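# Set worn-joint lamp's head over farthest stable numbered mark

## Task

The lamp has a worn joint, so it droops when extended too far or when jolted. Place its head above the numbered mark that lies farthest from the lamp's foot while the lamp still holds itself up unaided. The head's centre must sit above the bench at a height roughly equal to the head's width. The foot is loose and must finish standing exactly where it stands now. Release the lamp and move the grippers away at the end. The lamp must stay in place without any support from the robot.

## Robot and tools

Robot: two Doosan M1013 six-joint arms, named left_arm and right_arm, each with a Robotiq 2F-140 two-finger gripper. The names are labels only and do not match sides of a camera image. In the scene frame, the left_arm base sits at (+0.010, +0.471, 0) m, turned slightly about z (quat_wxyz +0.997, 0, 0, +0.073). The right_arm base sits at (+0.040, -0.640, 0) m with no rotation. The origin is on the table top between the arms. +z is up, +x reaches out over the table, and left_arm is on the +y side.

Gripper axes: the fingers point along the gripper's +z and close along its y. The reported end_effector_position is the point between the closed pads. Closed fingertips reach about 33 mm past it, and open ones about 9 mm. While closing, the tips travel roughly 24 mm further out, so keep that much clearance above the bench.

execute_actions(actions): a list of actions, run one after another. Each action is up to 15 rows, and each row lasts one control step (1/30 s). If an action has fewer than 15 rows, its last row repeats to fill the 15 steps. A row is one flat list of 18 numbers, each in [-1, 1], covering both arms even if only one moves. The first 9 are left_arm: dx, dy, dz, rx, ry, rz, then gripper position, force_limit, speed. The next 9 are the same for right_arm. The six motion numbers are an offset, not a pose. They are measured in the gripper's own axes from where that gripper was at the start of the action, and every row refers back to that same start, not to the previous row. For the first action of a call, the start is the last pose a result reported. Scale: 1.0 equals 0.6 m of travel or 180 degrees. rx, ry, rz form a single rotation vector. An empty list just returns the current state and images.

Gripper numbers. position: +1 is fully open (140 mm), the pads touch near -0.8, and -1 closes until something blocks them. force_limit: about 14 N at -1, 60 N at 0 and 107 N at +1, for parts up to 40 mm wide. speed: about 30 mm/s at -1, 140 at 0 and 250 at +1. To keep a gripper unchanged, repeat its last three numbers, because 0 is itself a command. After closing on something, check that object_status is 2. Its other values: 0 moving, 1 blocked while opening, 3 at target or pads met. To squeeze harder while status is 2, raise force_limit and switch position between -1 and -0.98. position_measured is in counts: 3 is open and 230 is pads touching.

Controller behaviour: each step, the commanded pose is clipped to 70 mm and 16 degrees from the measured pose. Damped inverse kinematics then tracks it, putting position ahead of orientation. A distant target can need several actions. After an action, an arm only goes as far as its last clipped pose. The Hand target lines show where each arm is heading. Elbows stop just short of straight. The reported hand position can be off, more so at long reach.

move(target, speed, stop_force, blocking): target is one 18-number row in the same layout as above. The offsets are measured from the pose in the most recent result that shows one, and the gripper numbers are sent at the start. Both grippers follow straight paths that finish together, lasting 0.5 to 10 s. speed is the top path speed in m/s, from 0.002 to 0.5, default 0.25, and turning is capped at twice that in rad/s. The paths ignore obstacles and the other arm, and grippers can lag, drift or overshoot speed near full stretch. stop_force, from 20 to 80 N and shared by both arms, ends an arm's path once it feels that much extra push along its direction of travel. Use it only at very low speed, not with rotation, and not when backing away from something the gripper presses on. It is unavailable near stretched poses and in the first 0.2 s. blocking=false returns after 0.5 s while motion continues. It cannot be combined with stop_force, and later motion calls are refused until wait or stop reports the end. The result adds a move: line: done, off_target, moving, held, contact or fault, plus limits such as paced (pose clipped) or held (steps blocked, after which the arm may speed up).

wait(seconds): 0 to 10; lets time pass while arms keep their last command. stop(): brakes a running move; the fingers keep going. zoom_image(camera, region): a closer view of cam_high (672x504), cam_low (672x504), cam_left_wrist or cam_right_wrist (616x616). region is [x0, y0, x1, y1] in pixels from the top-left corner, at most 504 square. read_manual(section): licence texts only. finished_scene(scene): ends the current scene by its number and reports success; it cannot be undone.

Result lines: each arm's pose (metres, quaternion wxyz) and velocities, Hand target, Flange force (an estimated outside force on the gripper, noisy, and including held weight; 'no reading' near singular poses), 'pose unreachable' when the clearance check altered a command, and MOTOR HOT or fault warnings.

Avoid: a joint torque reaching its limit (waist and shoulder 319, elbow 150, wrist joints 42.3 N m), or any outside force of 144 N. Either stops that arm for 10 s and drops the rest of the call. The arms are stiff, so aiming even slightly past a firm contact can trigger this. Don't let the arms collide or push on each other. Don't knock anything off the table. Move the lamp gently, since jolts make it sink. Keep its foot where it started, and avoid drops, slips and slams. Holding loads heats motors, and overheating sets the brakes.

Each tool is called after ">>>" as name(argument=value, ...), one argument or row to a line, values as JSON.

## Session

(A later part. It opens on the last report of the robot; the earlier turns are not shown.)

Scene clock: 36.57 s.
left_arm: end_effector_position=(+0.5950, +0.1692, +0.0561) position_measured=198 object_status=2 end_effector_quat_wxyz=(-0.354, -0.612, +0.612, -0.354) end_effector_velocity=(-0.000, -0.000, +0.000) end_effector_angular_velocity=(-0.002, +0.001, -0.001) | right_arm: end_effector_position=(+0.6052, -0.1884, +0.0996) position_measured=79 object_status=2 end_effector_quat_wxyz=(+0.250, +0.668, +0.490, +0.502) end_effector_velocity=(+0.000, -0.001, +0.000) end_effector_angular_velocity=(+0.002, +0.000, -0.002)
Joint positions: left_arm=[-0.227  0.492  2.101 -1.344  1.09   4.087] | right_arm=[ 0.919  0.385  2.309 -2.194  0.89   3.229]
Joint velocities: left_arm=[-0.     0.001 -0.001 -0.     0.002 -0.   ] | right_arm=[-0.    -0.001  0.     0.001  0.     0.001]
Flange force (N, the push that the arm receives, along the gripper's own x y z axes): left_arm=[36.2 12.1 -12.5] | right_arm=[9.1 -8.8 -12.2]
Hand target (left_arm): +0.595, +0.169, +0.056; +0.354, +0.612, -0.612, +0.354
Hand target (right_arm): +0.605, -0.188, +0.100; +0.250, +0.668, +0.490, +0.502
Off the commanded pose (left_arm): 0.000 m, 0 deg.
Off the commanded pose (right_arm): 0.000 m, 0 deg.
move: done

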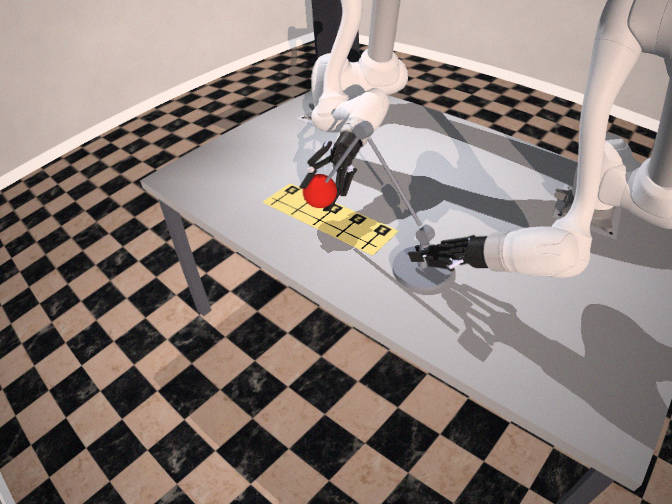

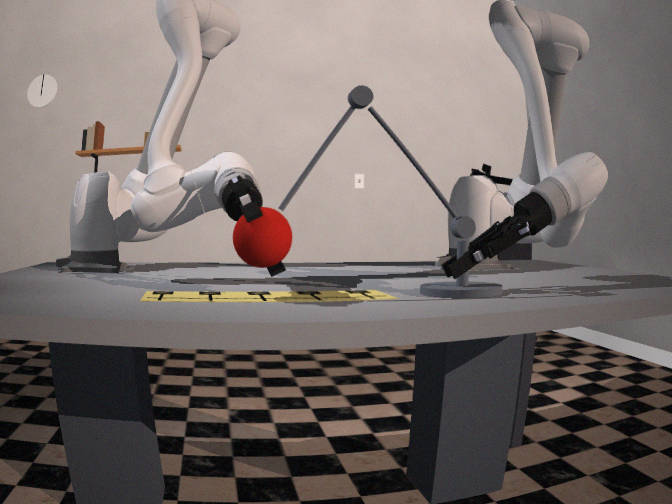

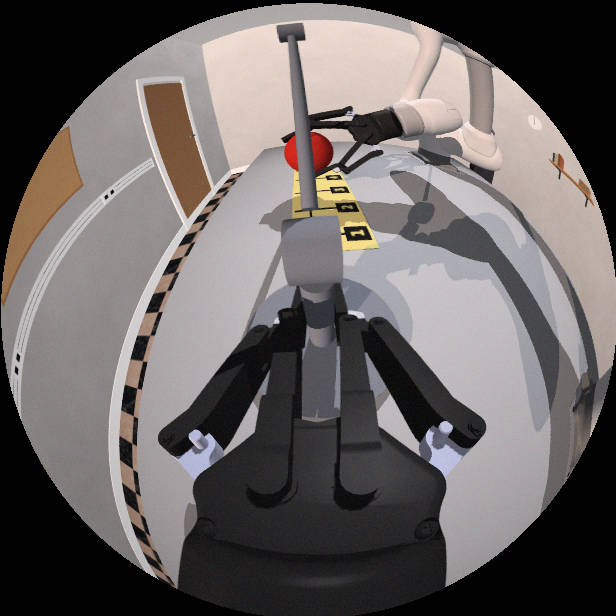

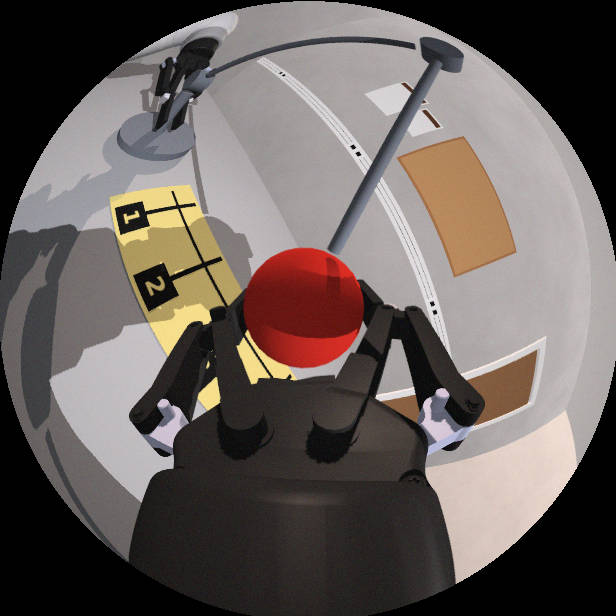

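>>> zoom_image(
  camera="cam_low",
  region=[200, 170, 340, 310],
)

>>> zoom_image(
  camera="cam_high",
  region=[270, 150, 370, 250],
)

Region (200, 170, 340, 310) of cam_low's 672x504 image, scaled by 3.600, with more detail than that image has.

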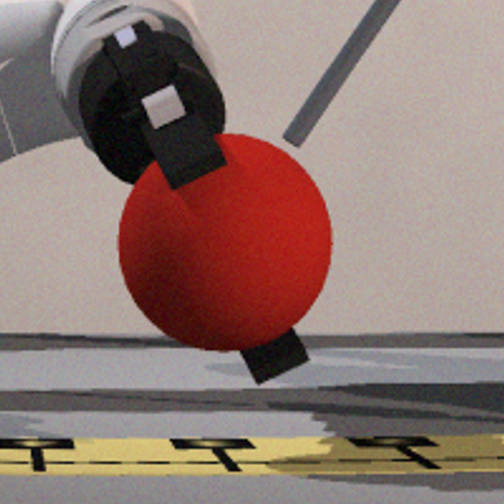

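Region (270, 150, 370, 250) of cam_high's 672x504 image, scaled by 5.040, with more detail than that image has.

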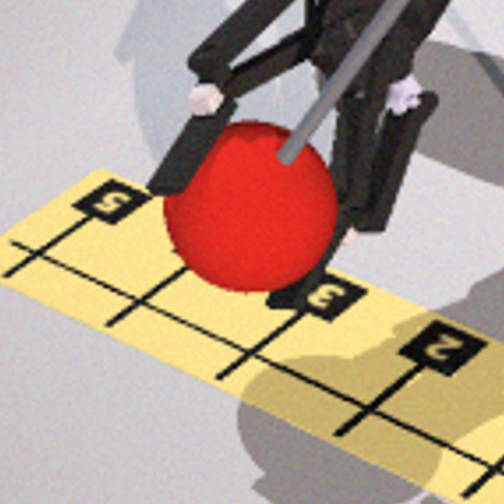

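>>> move(
  target=[0,0,0,0,0,0,-1,0.2,-0.65,0.0022,-0.0020,-0.0019,0,0,0,-1,-0.2,-0.8],
  speed=0.006,
)

Scene clock: 38.53 s.
left_arm: end_effector_position=(+0.5950, +0.1692, +0.0561) position_measured=198 object_status=2 end_effector_quat_wxyz=(-0.354, -0.612, +0.612, -0.354) end_effector_velocity=(+0.001, +0.000, -0.000) end_effector_angular_velocity=(-0.000, -0.000, +0.001) | right_arm: end_effector_position=(+0.6037, -0.1870, +0.0996) position_measured=79 object_status=2 end_effector_quat_wxyz=(+0.250, +0.668, +0.490, +0.502) end_effector_velocity=(-0.000, -0.000, -0.000) end_effector_angular_velocity=(+0.000, +0.001, -0.002)
Joint positions: left_arm=[-0.227  0.492  2.101 -1.344  1.09   4.087] | right_arm=[ 0.924  0.386  2.308 -2.188  0.891  3.228]
Joint velocities: left_arm=[ 0.001  0.001 -0.001 -0.     0.    -0.   ] | right_arm=[ 0.     0.     0.     0.002 -0.     0.   ]
Flange force (N, the push that the arm receives, along the gripper's own x y z axes): left_arm=[27.1 13.0 -21.8] | right_arm=[-0.7 0.5 -10.8]
Hand target (left_arm): +0.595, +0.169, +0.056; +0.354, +0.612, -0.612, +0.354
Hand target (right_arm): +0.604, -0.187, +0.100; +0.250, +0.668, +0.490, +0.502
Off the commanded pose (left_arm): 0.000 m, 0 deg.
Off the commanded pose (right_arm): 0.000 m, 0 deg.
move: done

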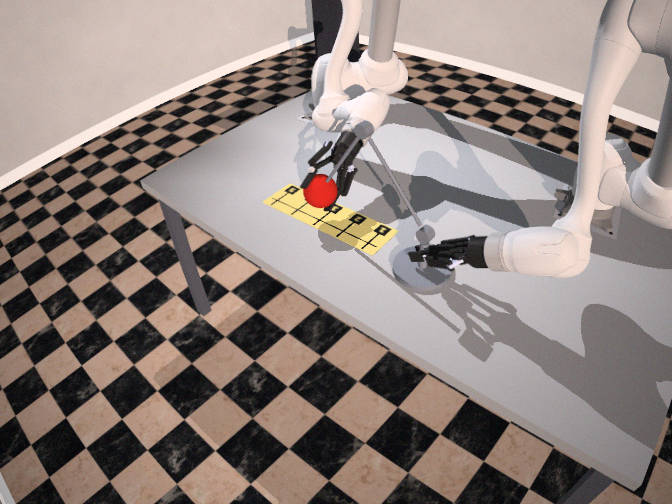

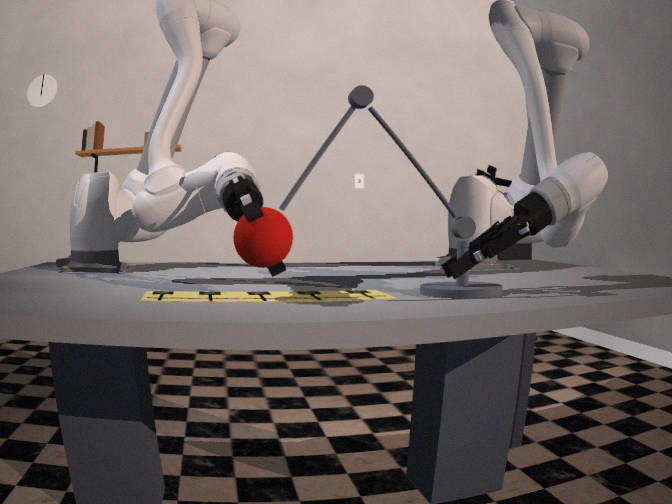

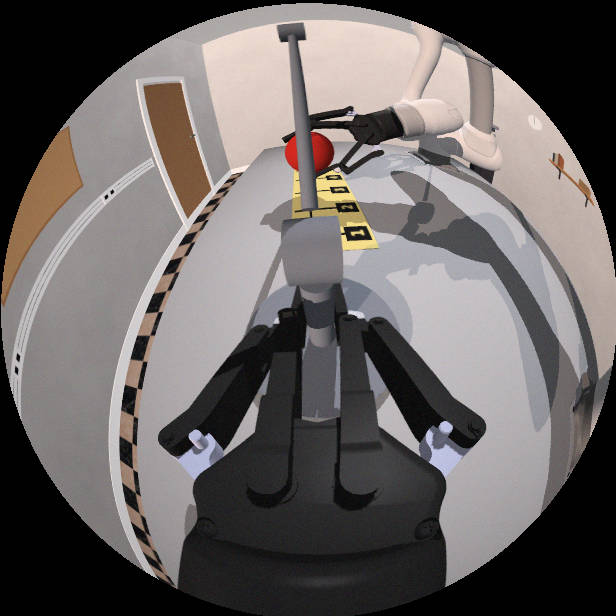

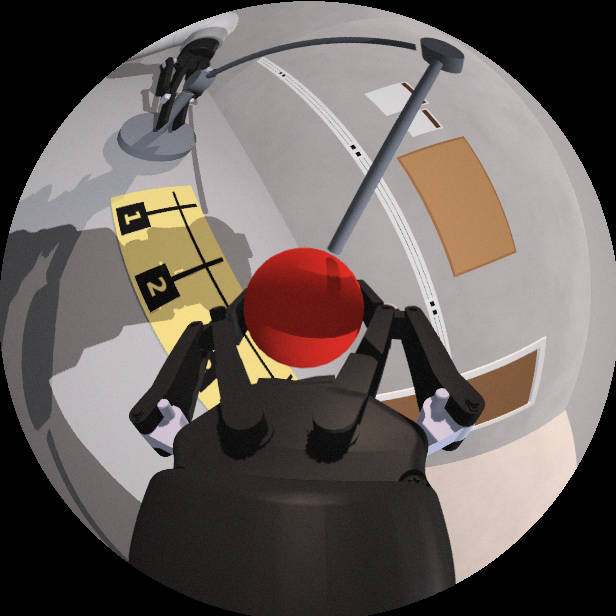

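>>> move(
  target=[0,0,0,0,0,0,-1,0.2,-0.65,0,0,0,0,0,0,0.62,-0.2,-1],
  speed=0.006,
)

>>> wait(
  seconds=3,
)

>>> zoom_image(
  camera="cam_low",
  region=[200, 170, 340, 310],
)

Scene clock: 39.80 s.
left_arm: end_effector_position=(+0.5950, +0.1692, +0.0561) position_measured=198 object_status=2 end_effector_quat_wxyz=(-0.354, -0.612, +0.612, -0.354) end_effector_velocity=(-0.000, +0.000, -0.000) end_effector_angular_velocity=(-0.000, +0.001, +0.000) | right_arm: end_effector_position=(+0.6037, -0.1870, +0.0996) position_measured=50 object_status=0 end_effector_quat_wxyz=(+0.250, +0.668, +0.490, +0.502) end_effector_velocity=(+0.000, -0.000, +0.001) end_effector_angular_velocity=(+0.000, -0.001, -0.000)
Joint positions: left_arm=[-0.227  0.492  2.101 -1.344  1.09   4.087] | right_arm=[ 0.924  0.386  2.308 -2.188  0.891  3.228]
Joint velocities: left_arm=[ 0.     0.    -0.     0.     0.    -0.001] | right_arm=[-0.    -0.001  0.    -0.     0.    -0.   ]
Flange force (N, the push that the arm receives, along the gripper's own x y z axes): left_arm=[7.1 12.9 -10.0] | right_arm=[1.8 4.9 -4.4]
Hand target (left_arm): +0.595, +0.169, +0.056; +0.354, +0.612, -0.612, +0.354
Hand target (right_arm): +0.604, -0.187, +0.100; +0.250, +0.668, +0.490, +0.502
Off the commanded pose (left_arm): 0.000 m, 0 deg.
Off the commanded pose (right_arm): 0.000 m, 0 deg.
move: done

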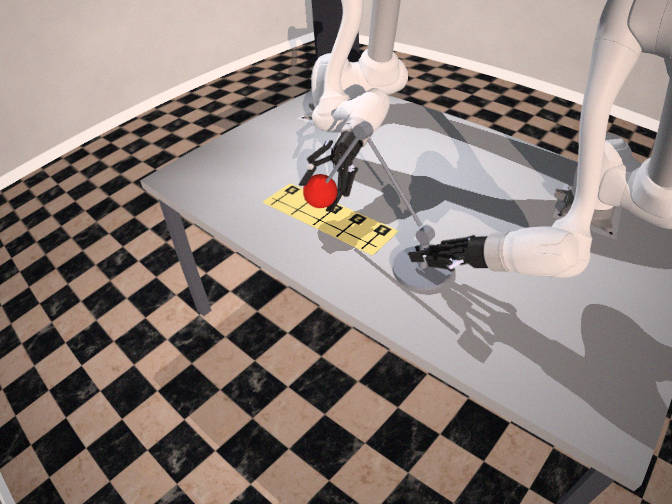

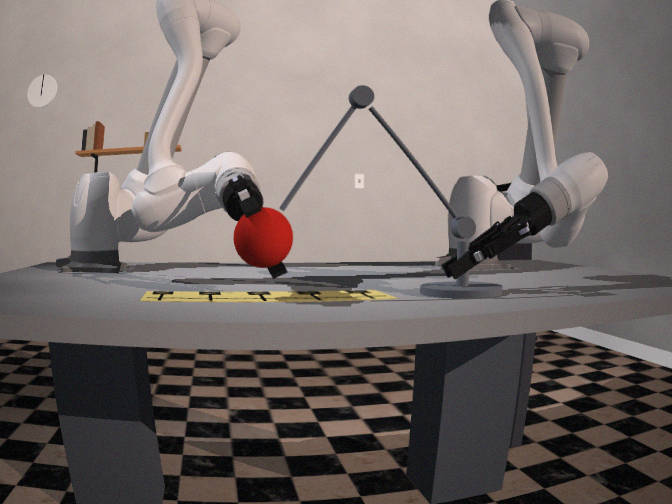

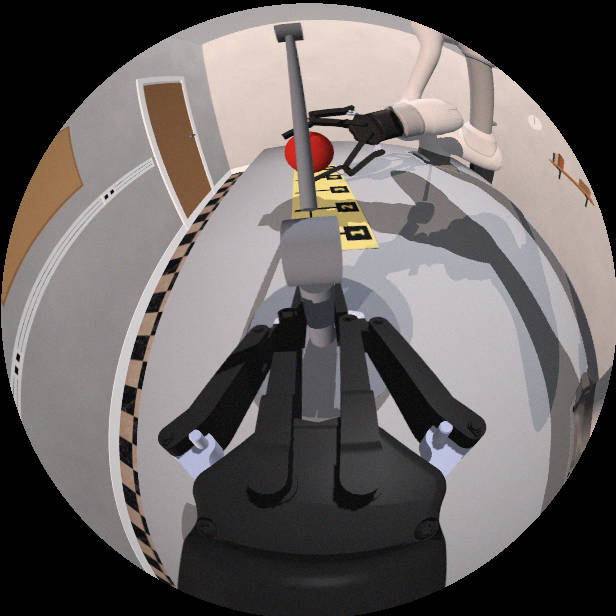

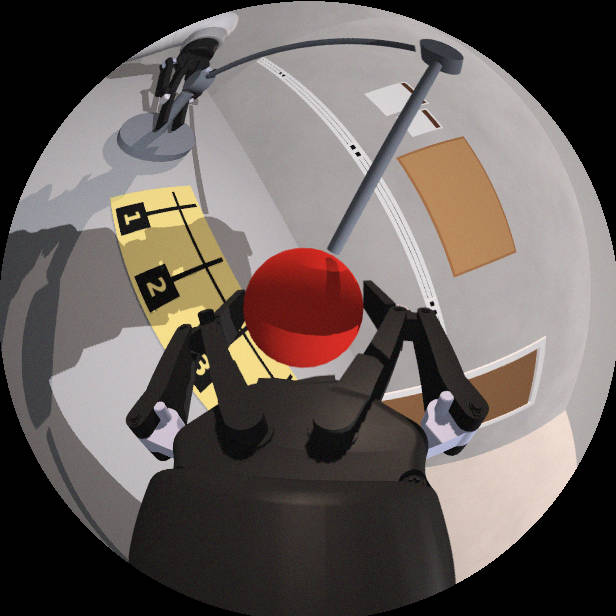

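Scene clock: 42.80 s.
left_arm: end_effector_position=(+0.5950, +0.1692, +0.0561) position_measured=198 object_status=2 end_effector_quat_wxyz=(-0.354, -0.612, +0.612, -0.354) end_effector_velocity=(+0.001, -0.000, +0.001) end_effector_angular_velocity=(-0.000, -0.001, +0.000) | right_arm: end_effector_position=(+0.6037, -0.1870, +0.0996) position_measured=50 object_status=3 end_effector_quat_wxyz=(+0.250, +0.668, +0.490, +0.502) end_effector_velocity=(+0.000, +0.000, +0.001) end_effector_angular_velocity=(+0.001, -0.001, +0.000)
Joint positions: left_arm=[-0.227  0.492  2.101 -1.344  1.09   4.087] | right_arm=[ 0.924  0.386  2.308 -2.188  0.891  3.228]
Joint velocities: left_arm=[-0.001 -0.    -0.001 -0.    -0.    -0.001] | right_arm=[-0.    -0.001  0.    -0.001  0.     0.001]
Flange force (N, the push that the arm receives, along the gripper's own x y z axes): left_arm=[5.9 14.6 -13.5] | right_arm=[2.7 5.4 -3.7]
Hand target (left_arm): +0.595, +0.169, +0.056; +0.354, +0.612, -0.612, +0.354
Hand target (right_arm): +0.604, -0.187, +0.100; +0.250, +0.668, +0.490, +0.502
Off the commanded pose (left_arm): 0.000 m, 0 deg.
Off the commanded pose (right_arm): 0.000 m, 0 deg.
wait: 3.00 s; at rest by 0.17 s

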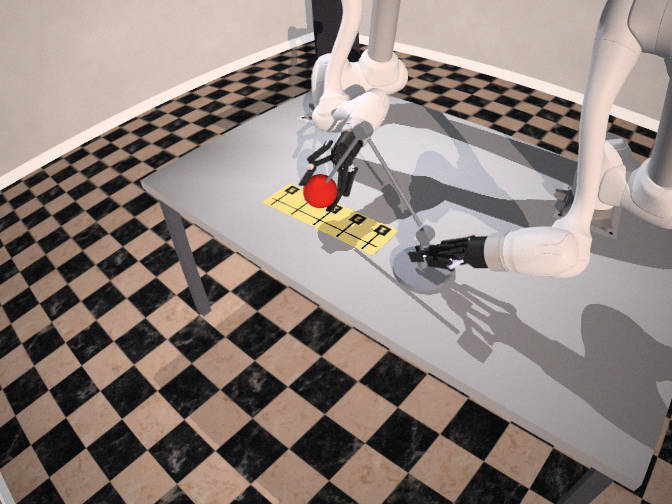

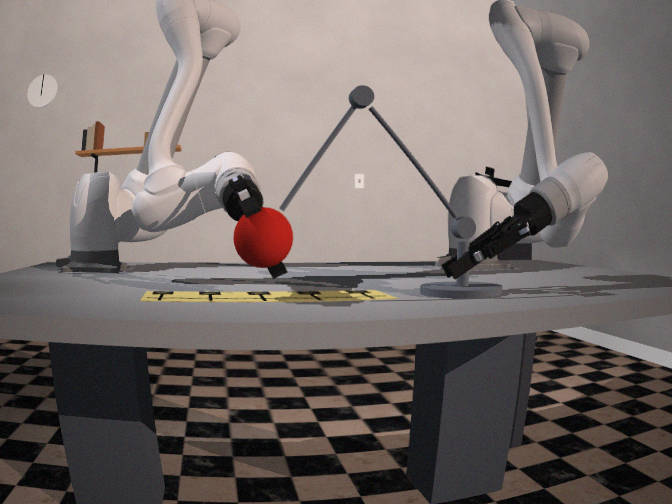

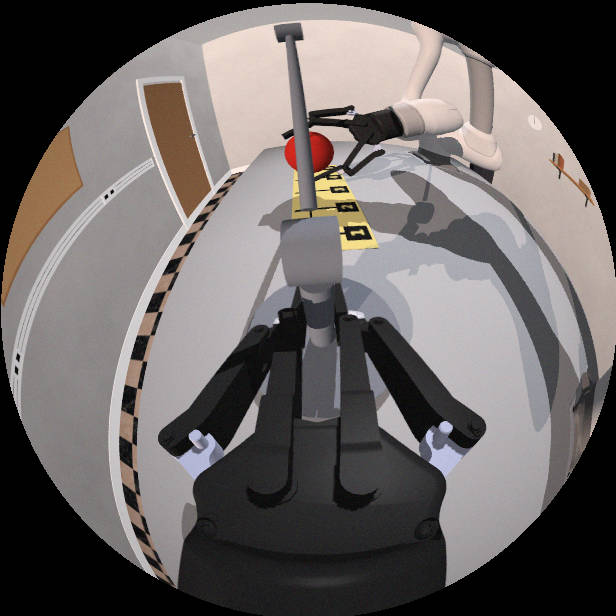

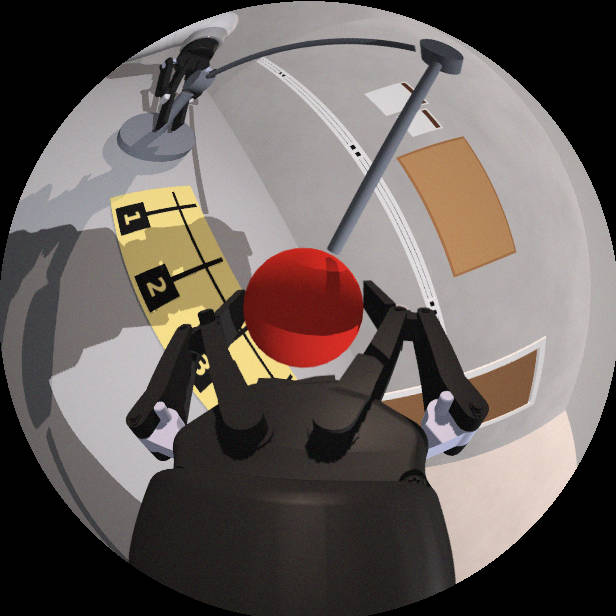

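Region (200, 170, 340, 310) of cam_low's 672x504 image, scaled by 3.600, with more detail than that image has.

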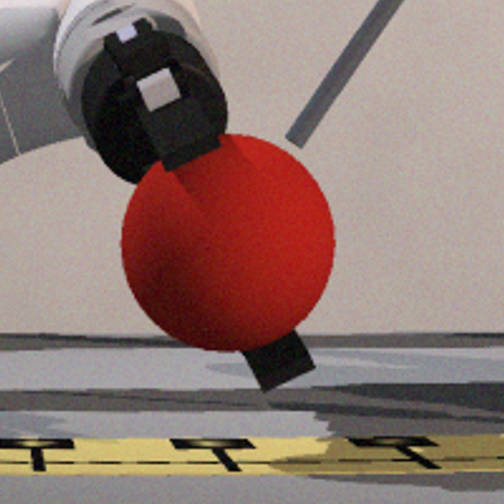

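>>> zoom_image(
  camera="cam_high",
  region=[270, 150, 370, 250],
)

>>> zoom_image(
  camera="cam_high",
  region=[380, 215, 470, 305],
)

Region (270, 150, 370, 250) of cam_high's 672x504 image, scaled by 5.040, with more detail than that image has.

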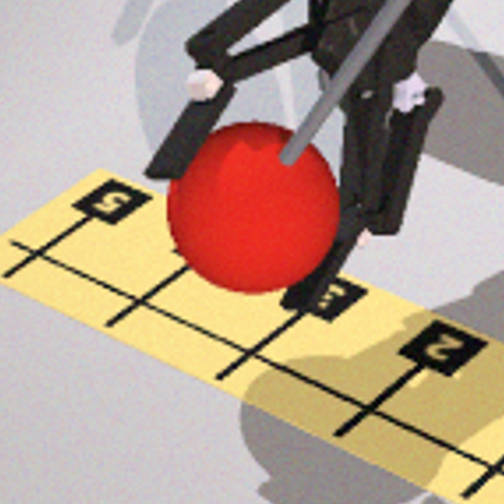

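Region (380, 215, 470, 305) of cam_high's 672x504 image, scaled by 5.600, with more detail than that image has.

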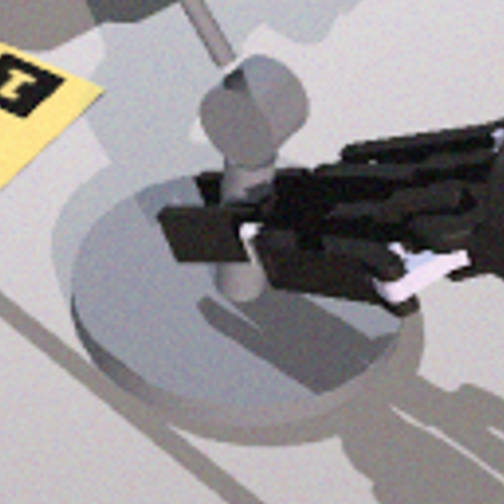

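>>> execute_actions(
  actions=[
    [[0,0,0,0,0,0,-1,0.2,-0.65,0,0,0,0,0,0,-1,-0.2,-0.75]],
  ],
)

>>> move(
  target=[0,0,0,0,0,0,-1,0.2,-0.65,-0.1373,0.0614,-0.0209,-0.0026,-0.0265,-0.0618,-1,-0.2,-0.75],
  speed=0.08,
)

>>> zoom_image(
  camera="cam_low",
  region=[145, 170, 285, 310],
)

>>> zoom_image(
  camera="cam_high",
  region=[250, 140, 350, 240],
)

Scene clock: 45.20 s.
left_arm: end_effector_position=(+0.5950, +0.1692, +0.0561) position_measured=198 object_status=2 end_effector_quat_wxyz=(-0.354, -0.612, +0.612, -0.354) end_effector_velocity=(-0.000, -0.000, +0.000) end_effector_angular_velocity=(+0.001, -0.001, -0.001) | right_arm: end_effector_position=(+0.6037, -0.1870, +0.0996) position_measured=79 object_status=0 end_effector_quat_wxyz=(+0.250, +0.668, +0.490, +0.502) end_effector_velocity=(-0.000, -0.001, -0.000) end_effector_angular_velocity=(+0.000, +0.000, -0.000)
Joint positions: left_arm=[-0.227  0.492  2.101 -1.344  1.09   4.087] | right_arm=[ 0.924  0.386  2.308 -2.188  0.891  3.228]
Joint velocities: left_arm=[-0.001 -0.     0.     0.    -0.001 -0.   ] | right_arm=[-0.    -0.001  0.001 -0.     0.     0.001]
Flange force (N, the push that the arm receives, along the gripper's own x y z axes): left_arm=[7.0 12.2 -10.4] | right_arm=[4.8 -3.7 -8.6]
Hand target (left_arm): +0.595, +0.169, +0.056; +0.354, +0.612, -0.612, +0.354
Hand target (right_arm): +0.604, -0.187, +0.100; +0.250, +0.668, +0.490, +0.502
Off the commanded pose (left_arm): 0.000 m, 0 deg.
Off the commanded pose (right_arm): 0.000 m, 0 deg.

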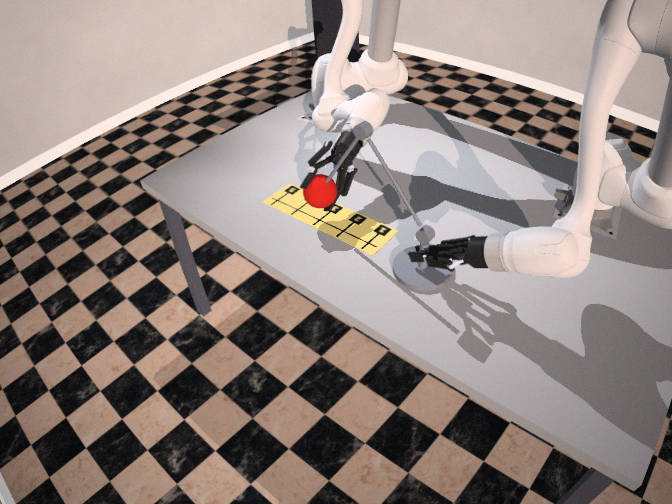

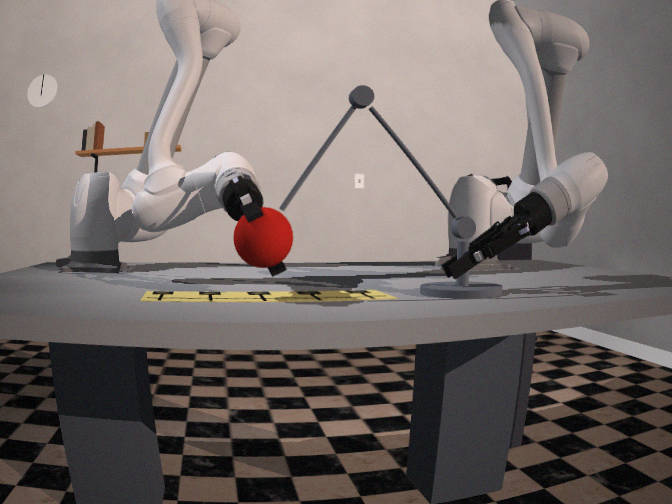

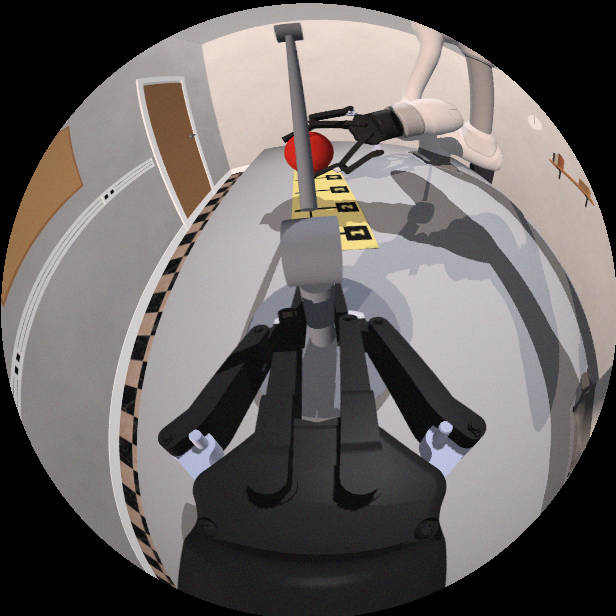

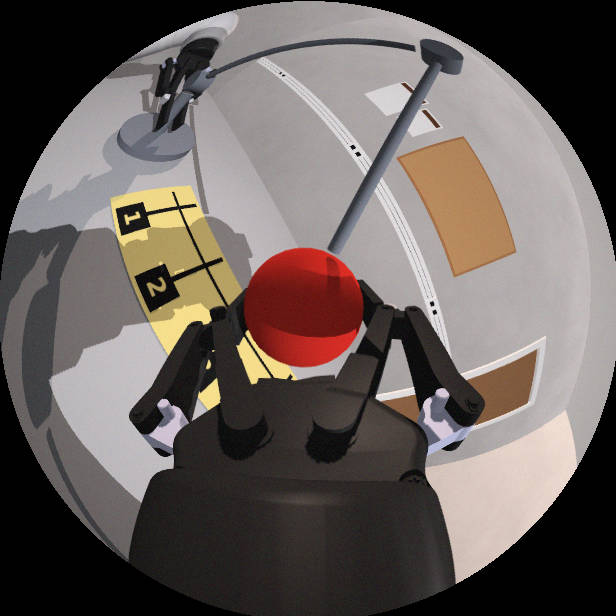

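Scene clock: 46.80 s.
left_arm: end_effector_position=(+0.5950, +0.1692, +0.0561) position_measured=198 object_status=2 end_effector_quat_wxyz=(-0.354, -0.612, +0.612, -0.354) end_effector_velocity=(+0.001, +0.000, +0.001) end_effector_angular_velocity=(-0.001, -0.002, +0.001) | right_arm: end_effector_position=(+0.6058, -0.2780, +0.0997) position_measured=79 object_status=2 end_effector_quat_wxyz=(+0.320, +0.636, +0.539, +0.449) end_effector_velocity=(-0.000, -0.000, -0.000) end_effector_angular_velocity=(-0.001, -0.000, +0.001)
Joint positions: left_arm=[-0.227  0.492  2.101 -1.344  1.09   4.087] | right_arm=[ 0.83   0.322  2.4   -2.205  0.886  3.026]
Joint velocities: left_arm=[ 0.001 -0.001 -0.001 -0.     0.    -0.   ] | right_arm=[-0.    -0.     0.001 -0.001 -0.    -0.   ]
Flange force (N, the push that the arm receives, along the gripper's own x y z axes): left_arm=[19.1 13.4 -0.4] | right_arm=[12.5 -1.9 -11.8]
Hand target (left_arm): +0.595, +0.169, +0.056; +0.354, +0.612, -0.612, +0.354
Hand target (right_arm): +0.606, -0.278, +0.100; +0.320, +0.636, +0.539, +0.449
Off the commanded pose (left_arm): 0.000 m, 0 deg.
Off the commanded pose (right_arm): 0.000 m, 0 deg.
move: done

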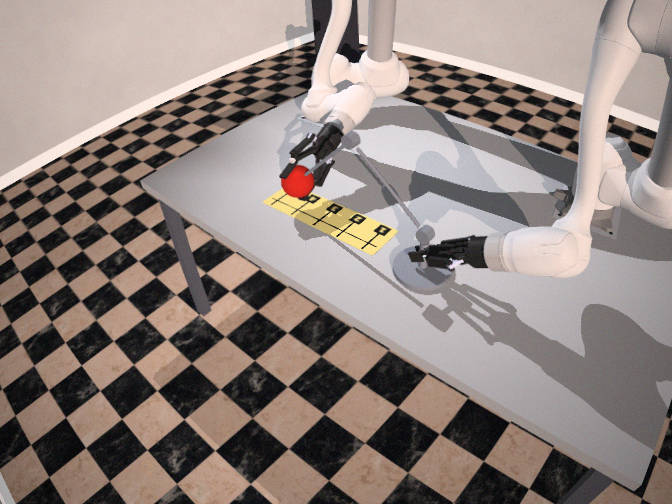

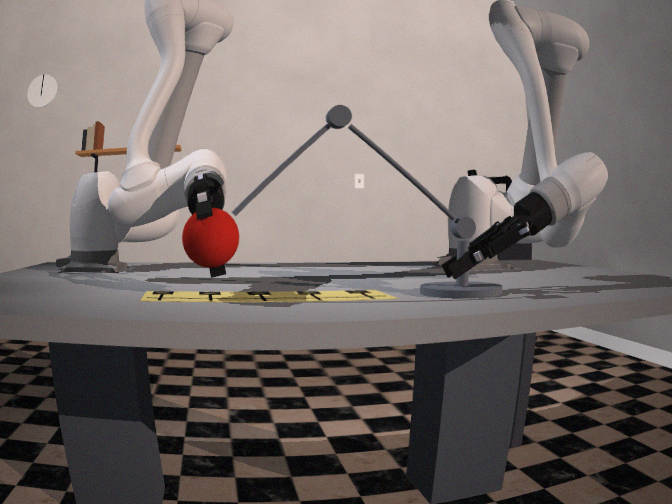

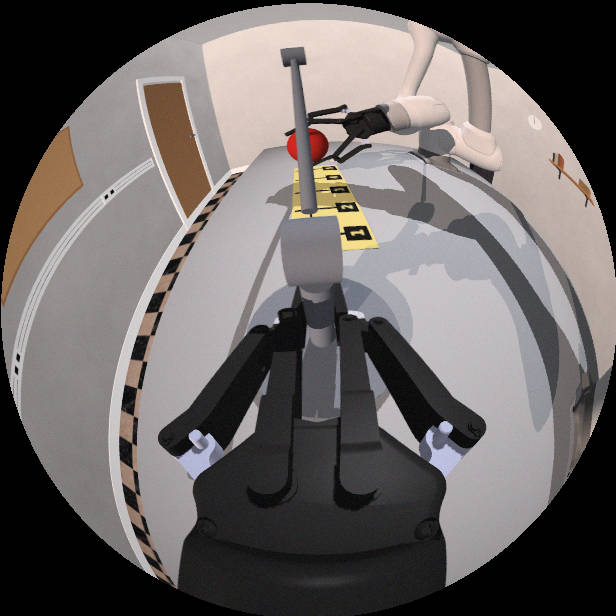

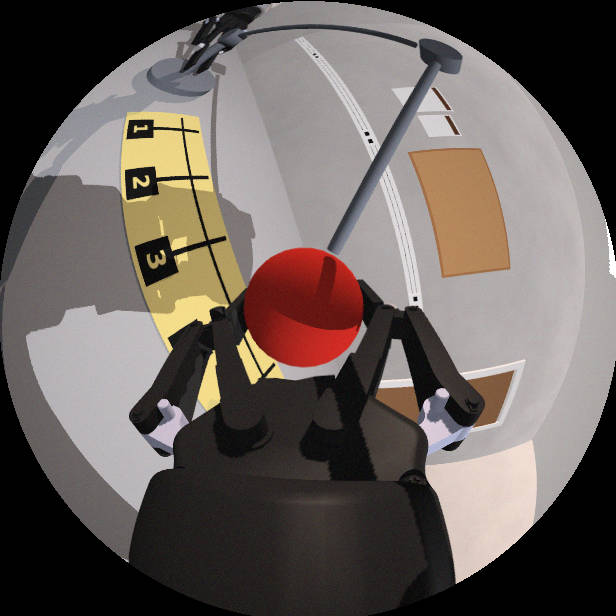

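Region (145, 170, 285, 310) of cam_low's 672x504 image, scaled by 3.600, with more detail than that image has.

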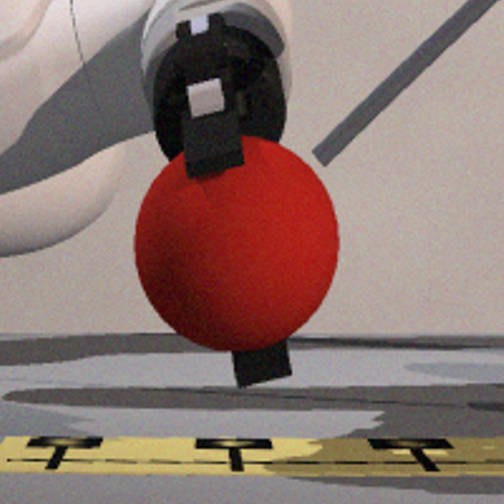

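Region (250, 140, 350, 240) of cam_high's 672x504 image, scaled by 5.040, with more detail than that image has.

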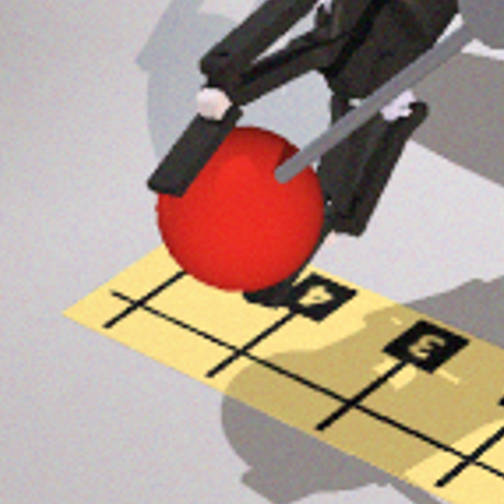

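>>> move(
  target=[0,0,0,0,0,0,-1,0.2,-0.65,0.0011,-0.00125,-0.0022,0,0,0,-1,-0.2,-0.75],
  speed=0.006,
)

Scene clock: 50.13 s.
left_arm: end_effector_position=(+0.5950, +0.1692, +0.0561) position_measured=198 object_status=2 end_effector_quat_wxyz=(-0.354, -0.612, +0.612, -0.354) end_effector_velocity=(-0.000, +0.001, +0.000) end_effector_angular_velocity=(-0.001, +0.001, +0.001) | right_arm: end_effector_position=(+0.6043, -0.2774, +0.0997) position_measured=79 object_status=2 end_effector_quat_wxyz=(+0.320, +0.636, +0.539, +0.449) end_effector_velocity=(-0.000, -0.000, -0.000) end_effector_angular_velocity=(+0.000, +0.001, -0.001)
Joint positions: left_arm=[-0.227  0.492  2.101 -1.344  1.09   4.087] | right_arm=[ 0.834  0.322  2.401 -2.201  0.887  3.025]
Joint velocities: left_arm=[ 0.001 -0.     0.     0.     0.001 -0.   ] | right_arm=[0.    0.    0.    0.001 0.    0.   ]
Flange force (N, the push that the arm receives, along the gripper's own x y z axes): left_arm=[9.6 8.5 -3.6] | right_arm=[-4.0 3.4 -4.5]
Hand target (left_arm): +0.595, +0.169, +0.056; +0.354, +0.612, -0.612, +0.354
Hand target (right_arm): +0.604, -0.277, +0.100; +0.320, +0.636, +0.539, +0.449
Off the commanded pose (left_arm): 0.000 m, 0 deg.
Off the commanded pose (right_arm): 0.000 m, 0 deg.
move: done

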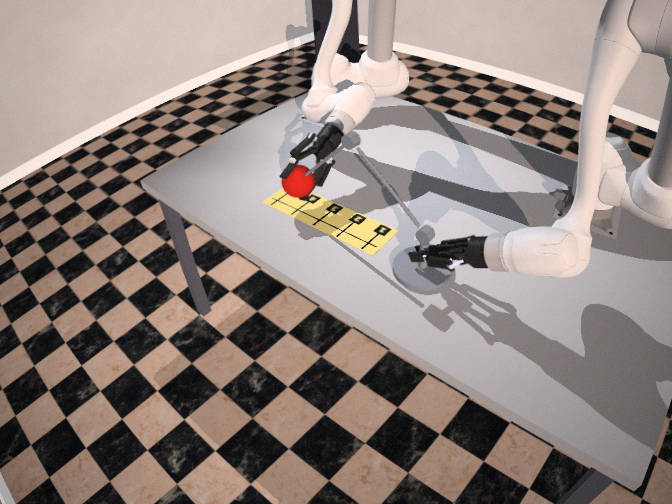

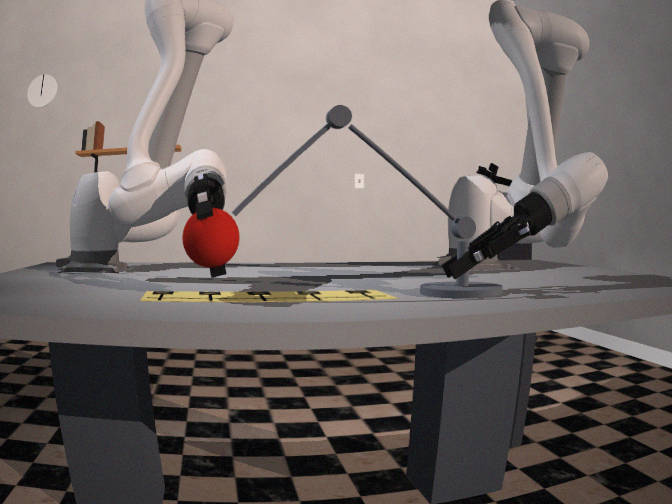

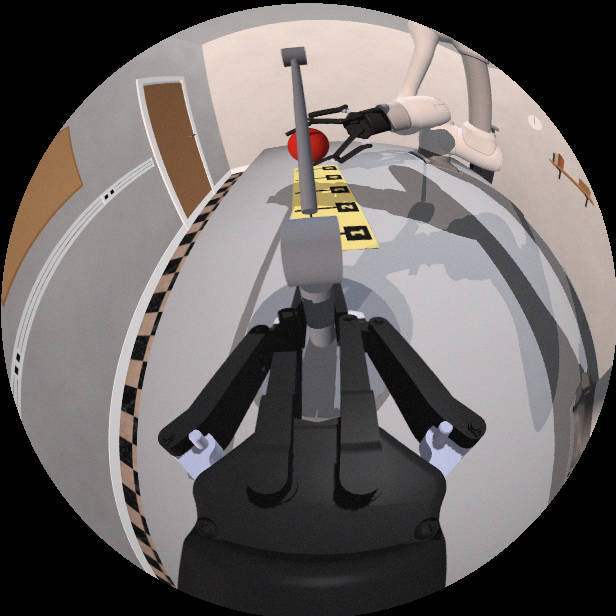

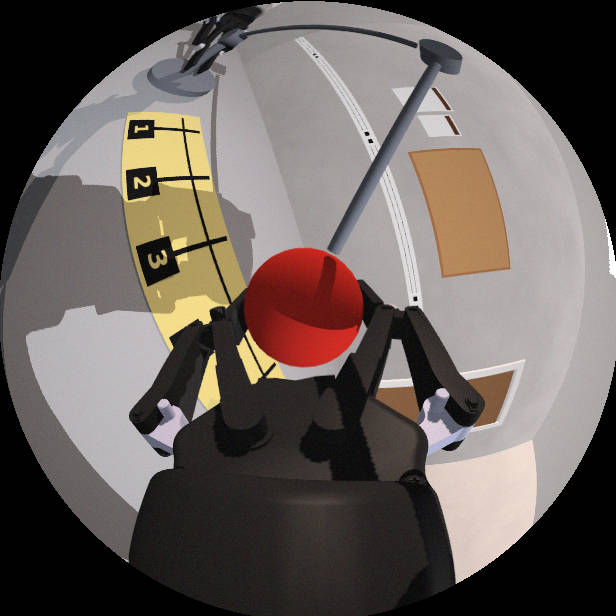

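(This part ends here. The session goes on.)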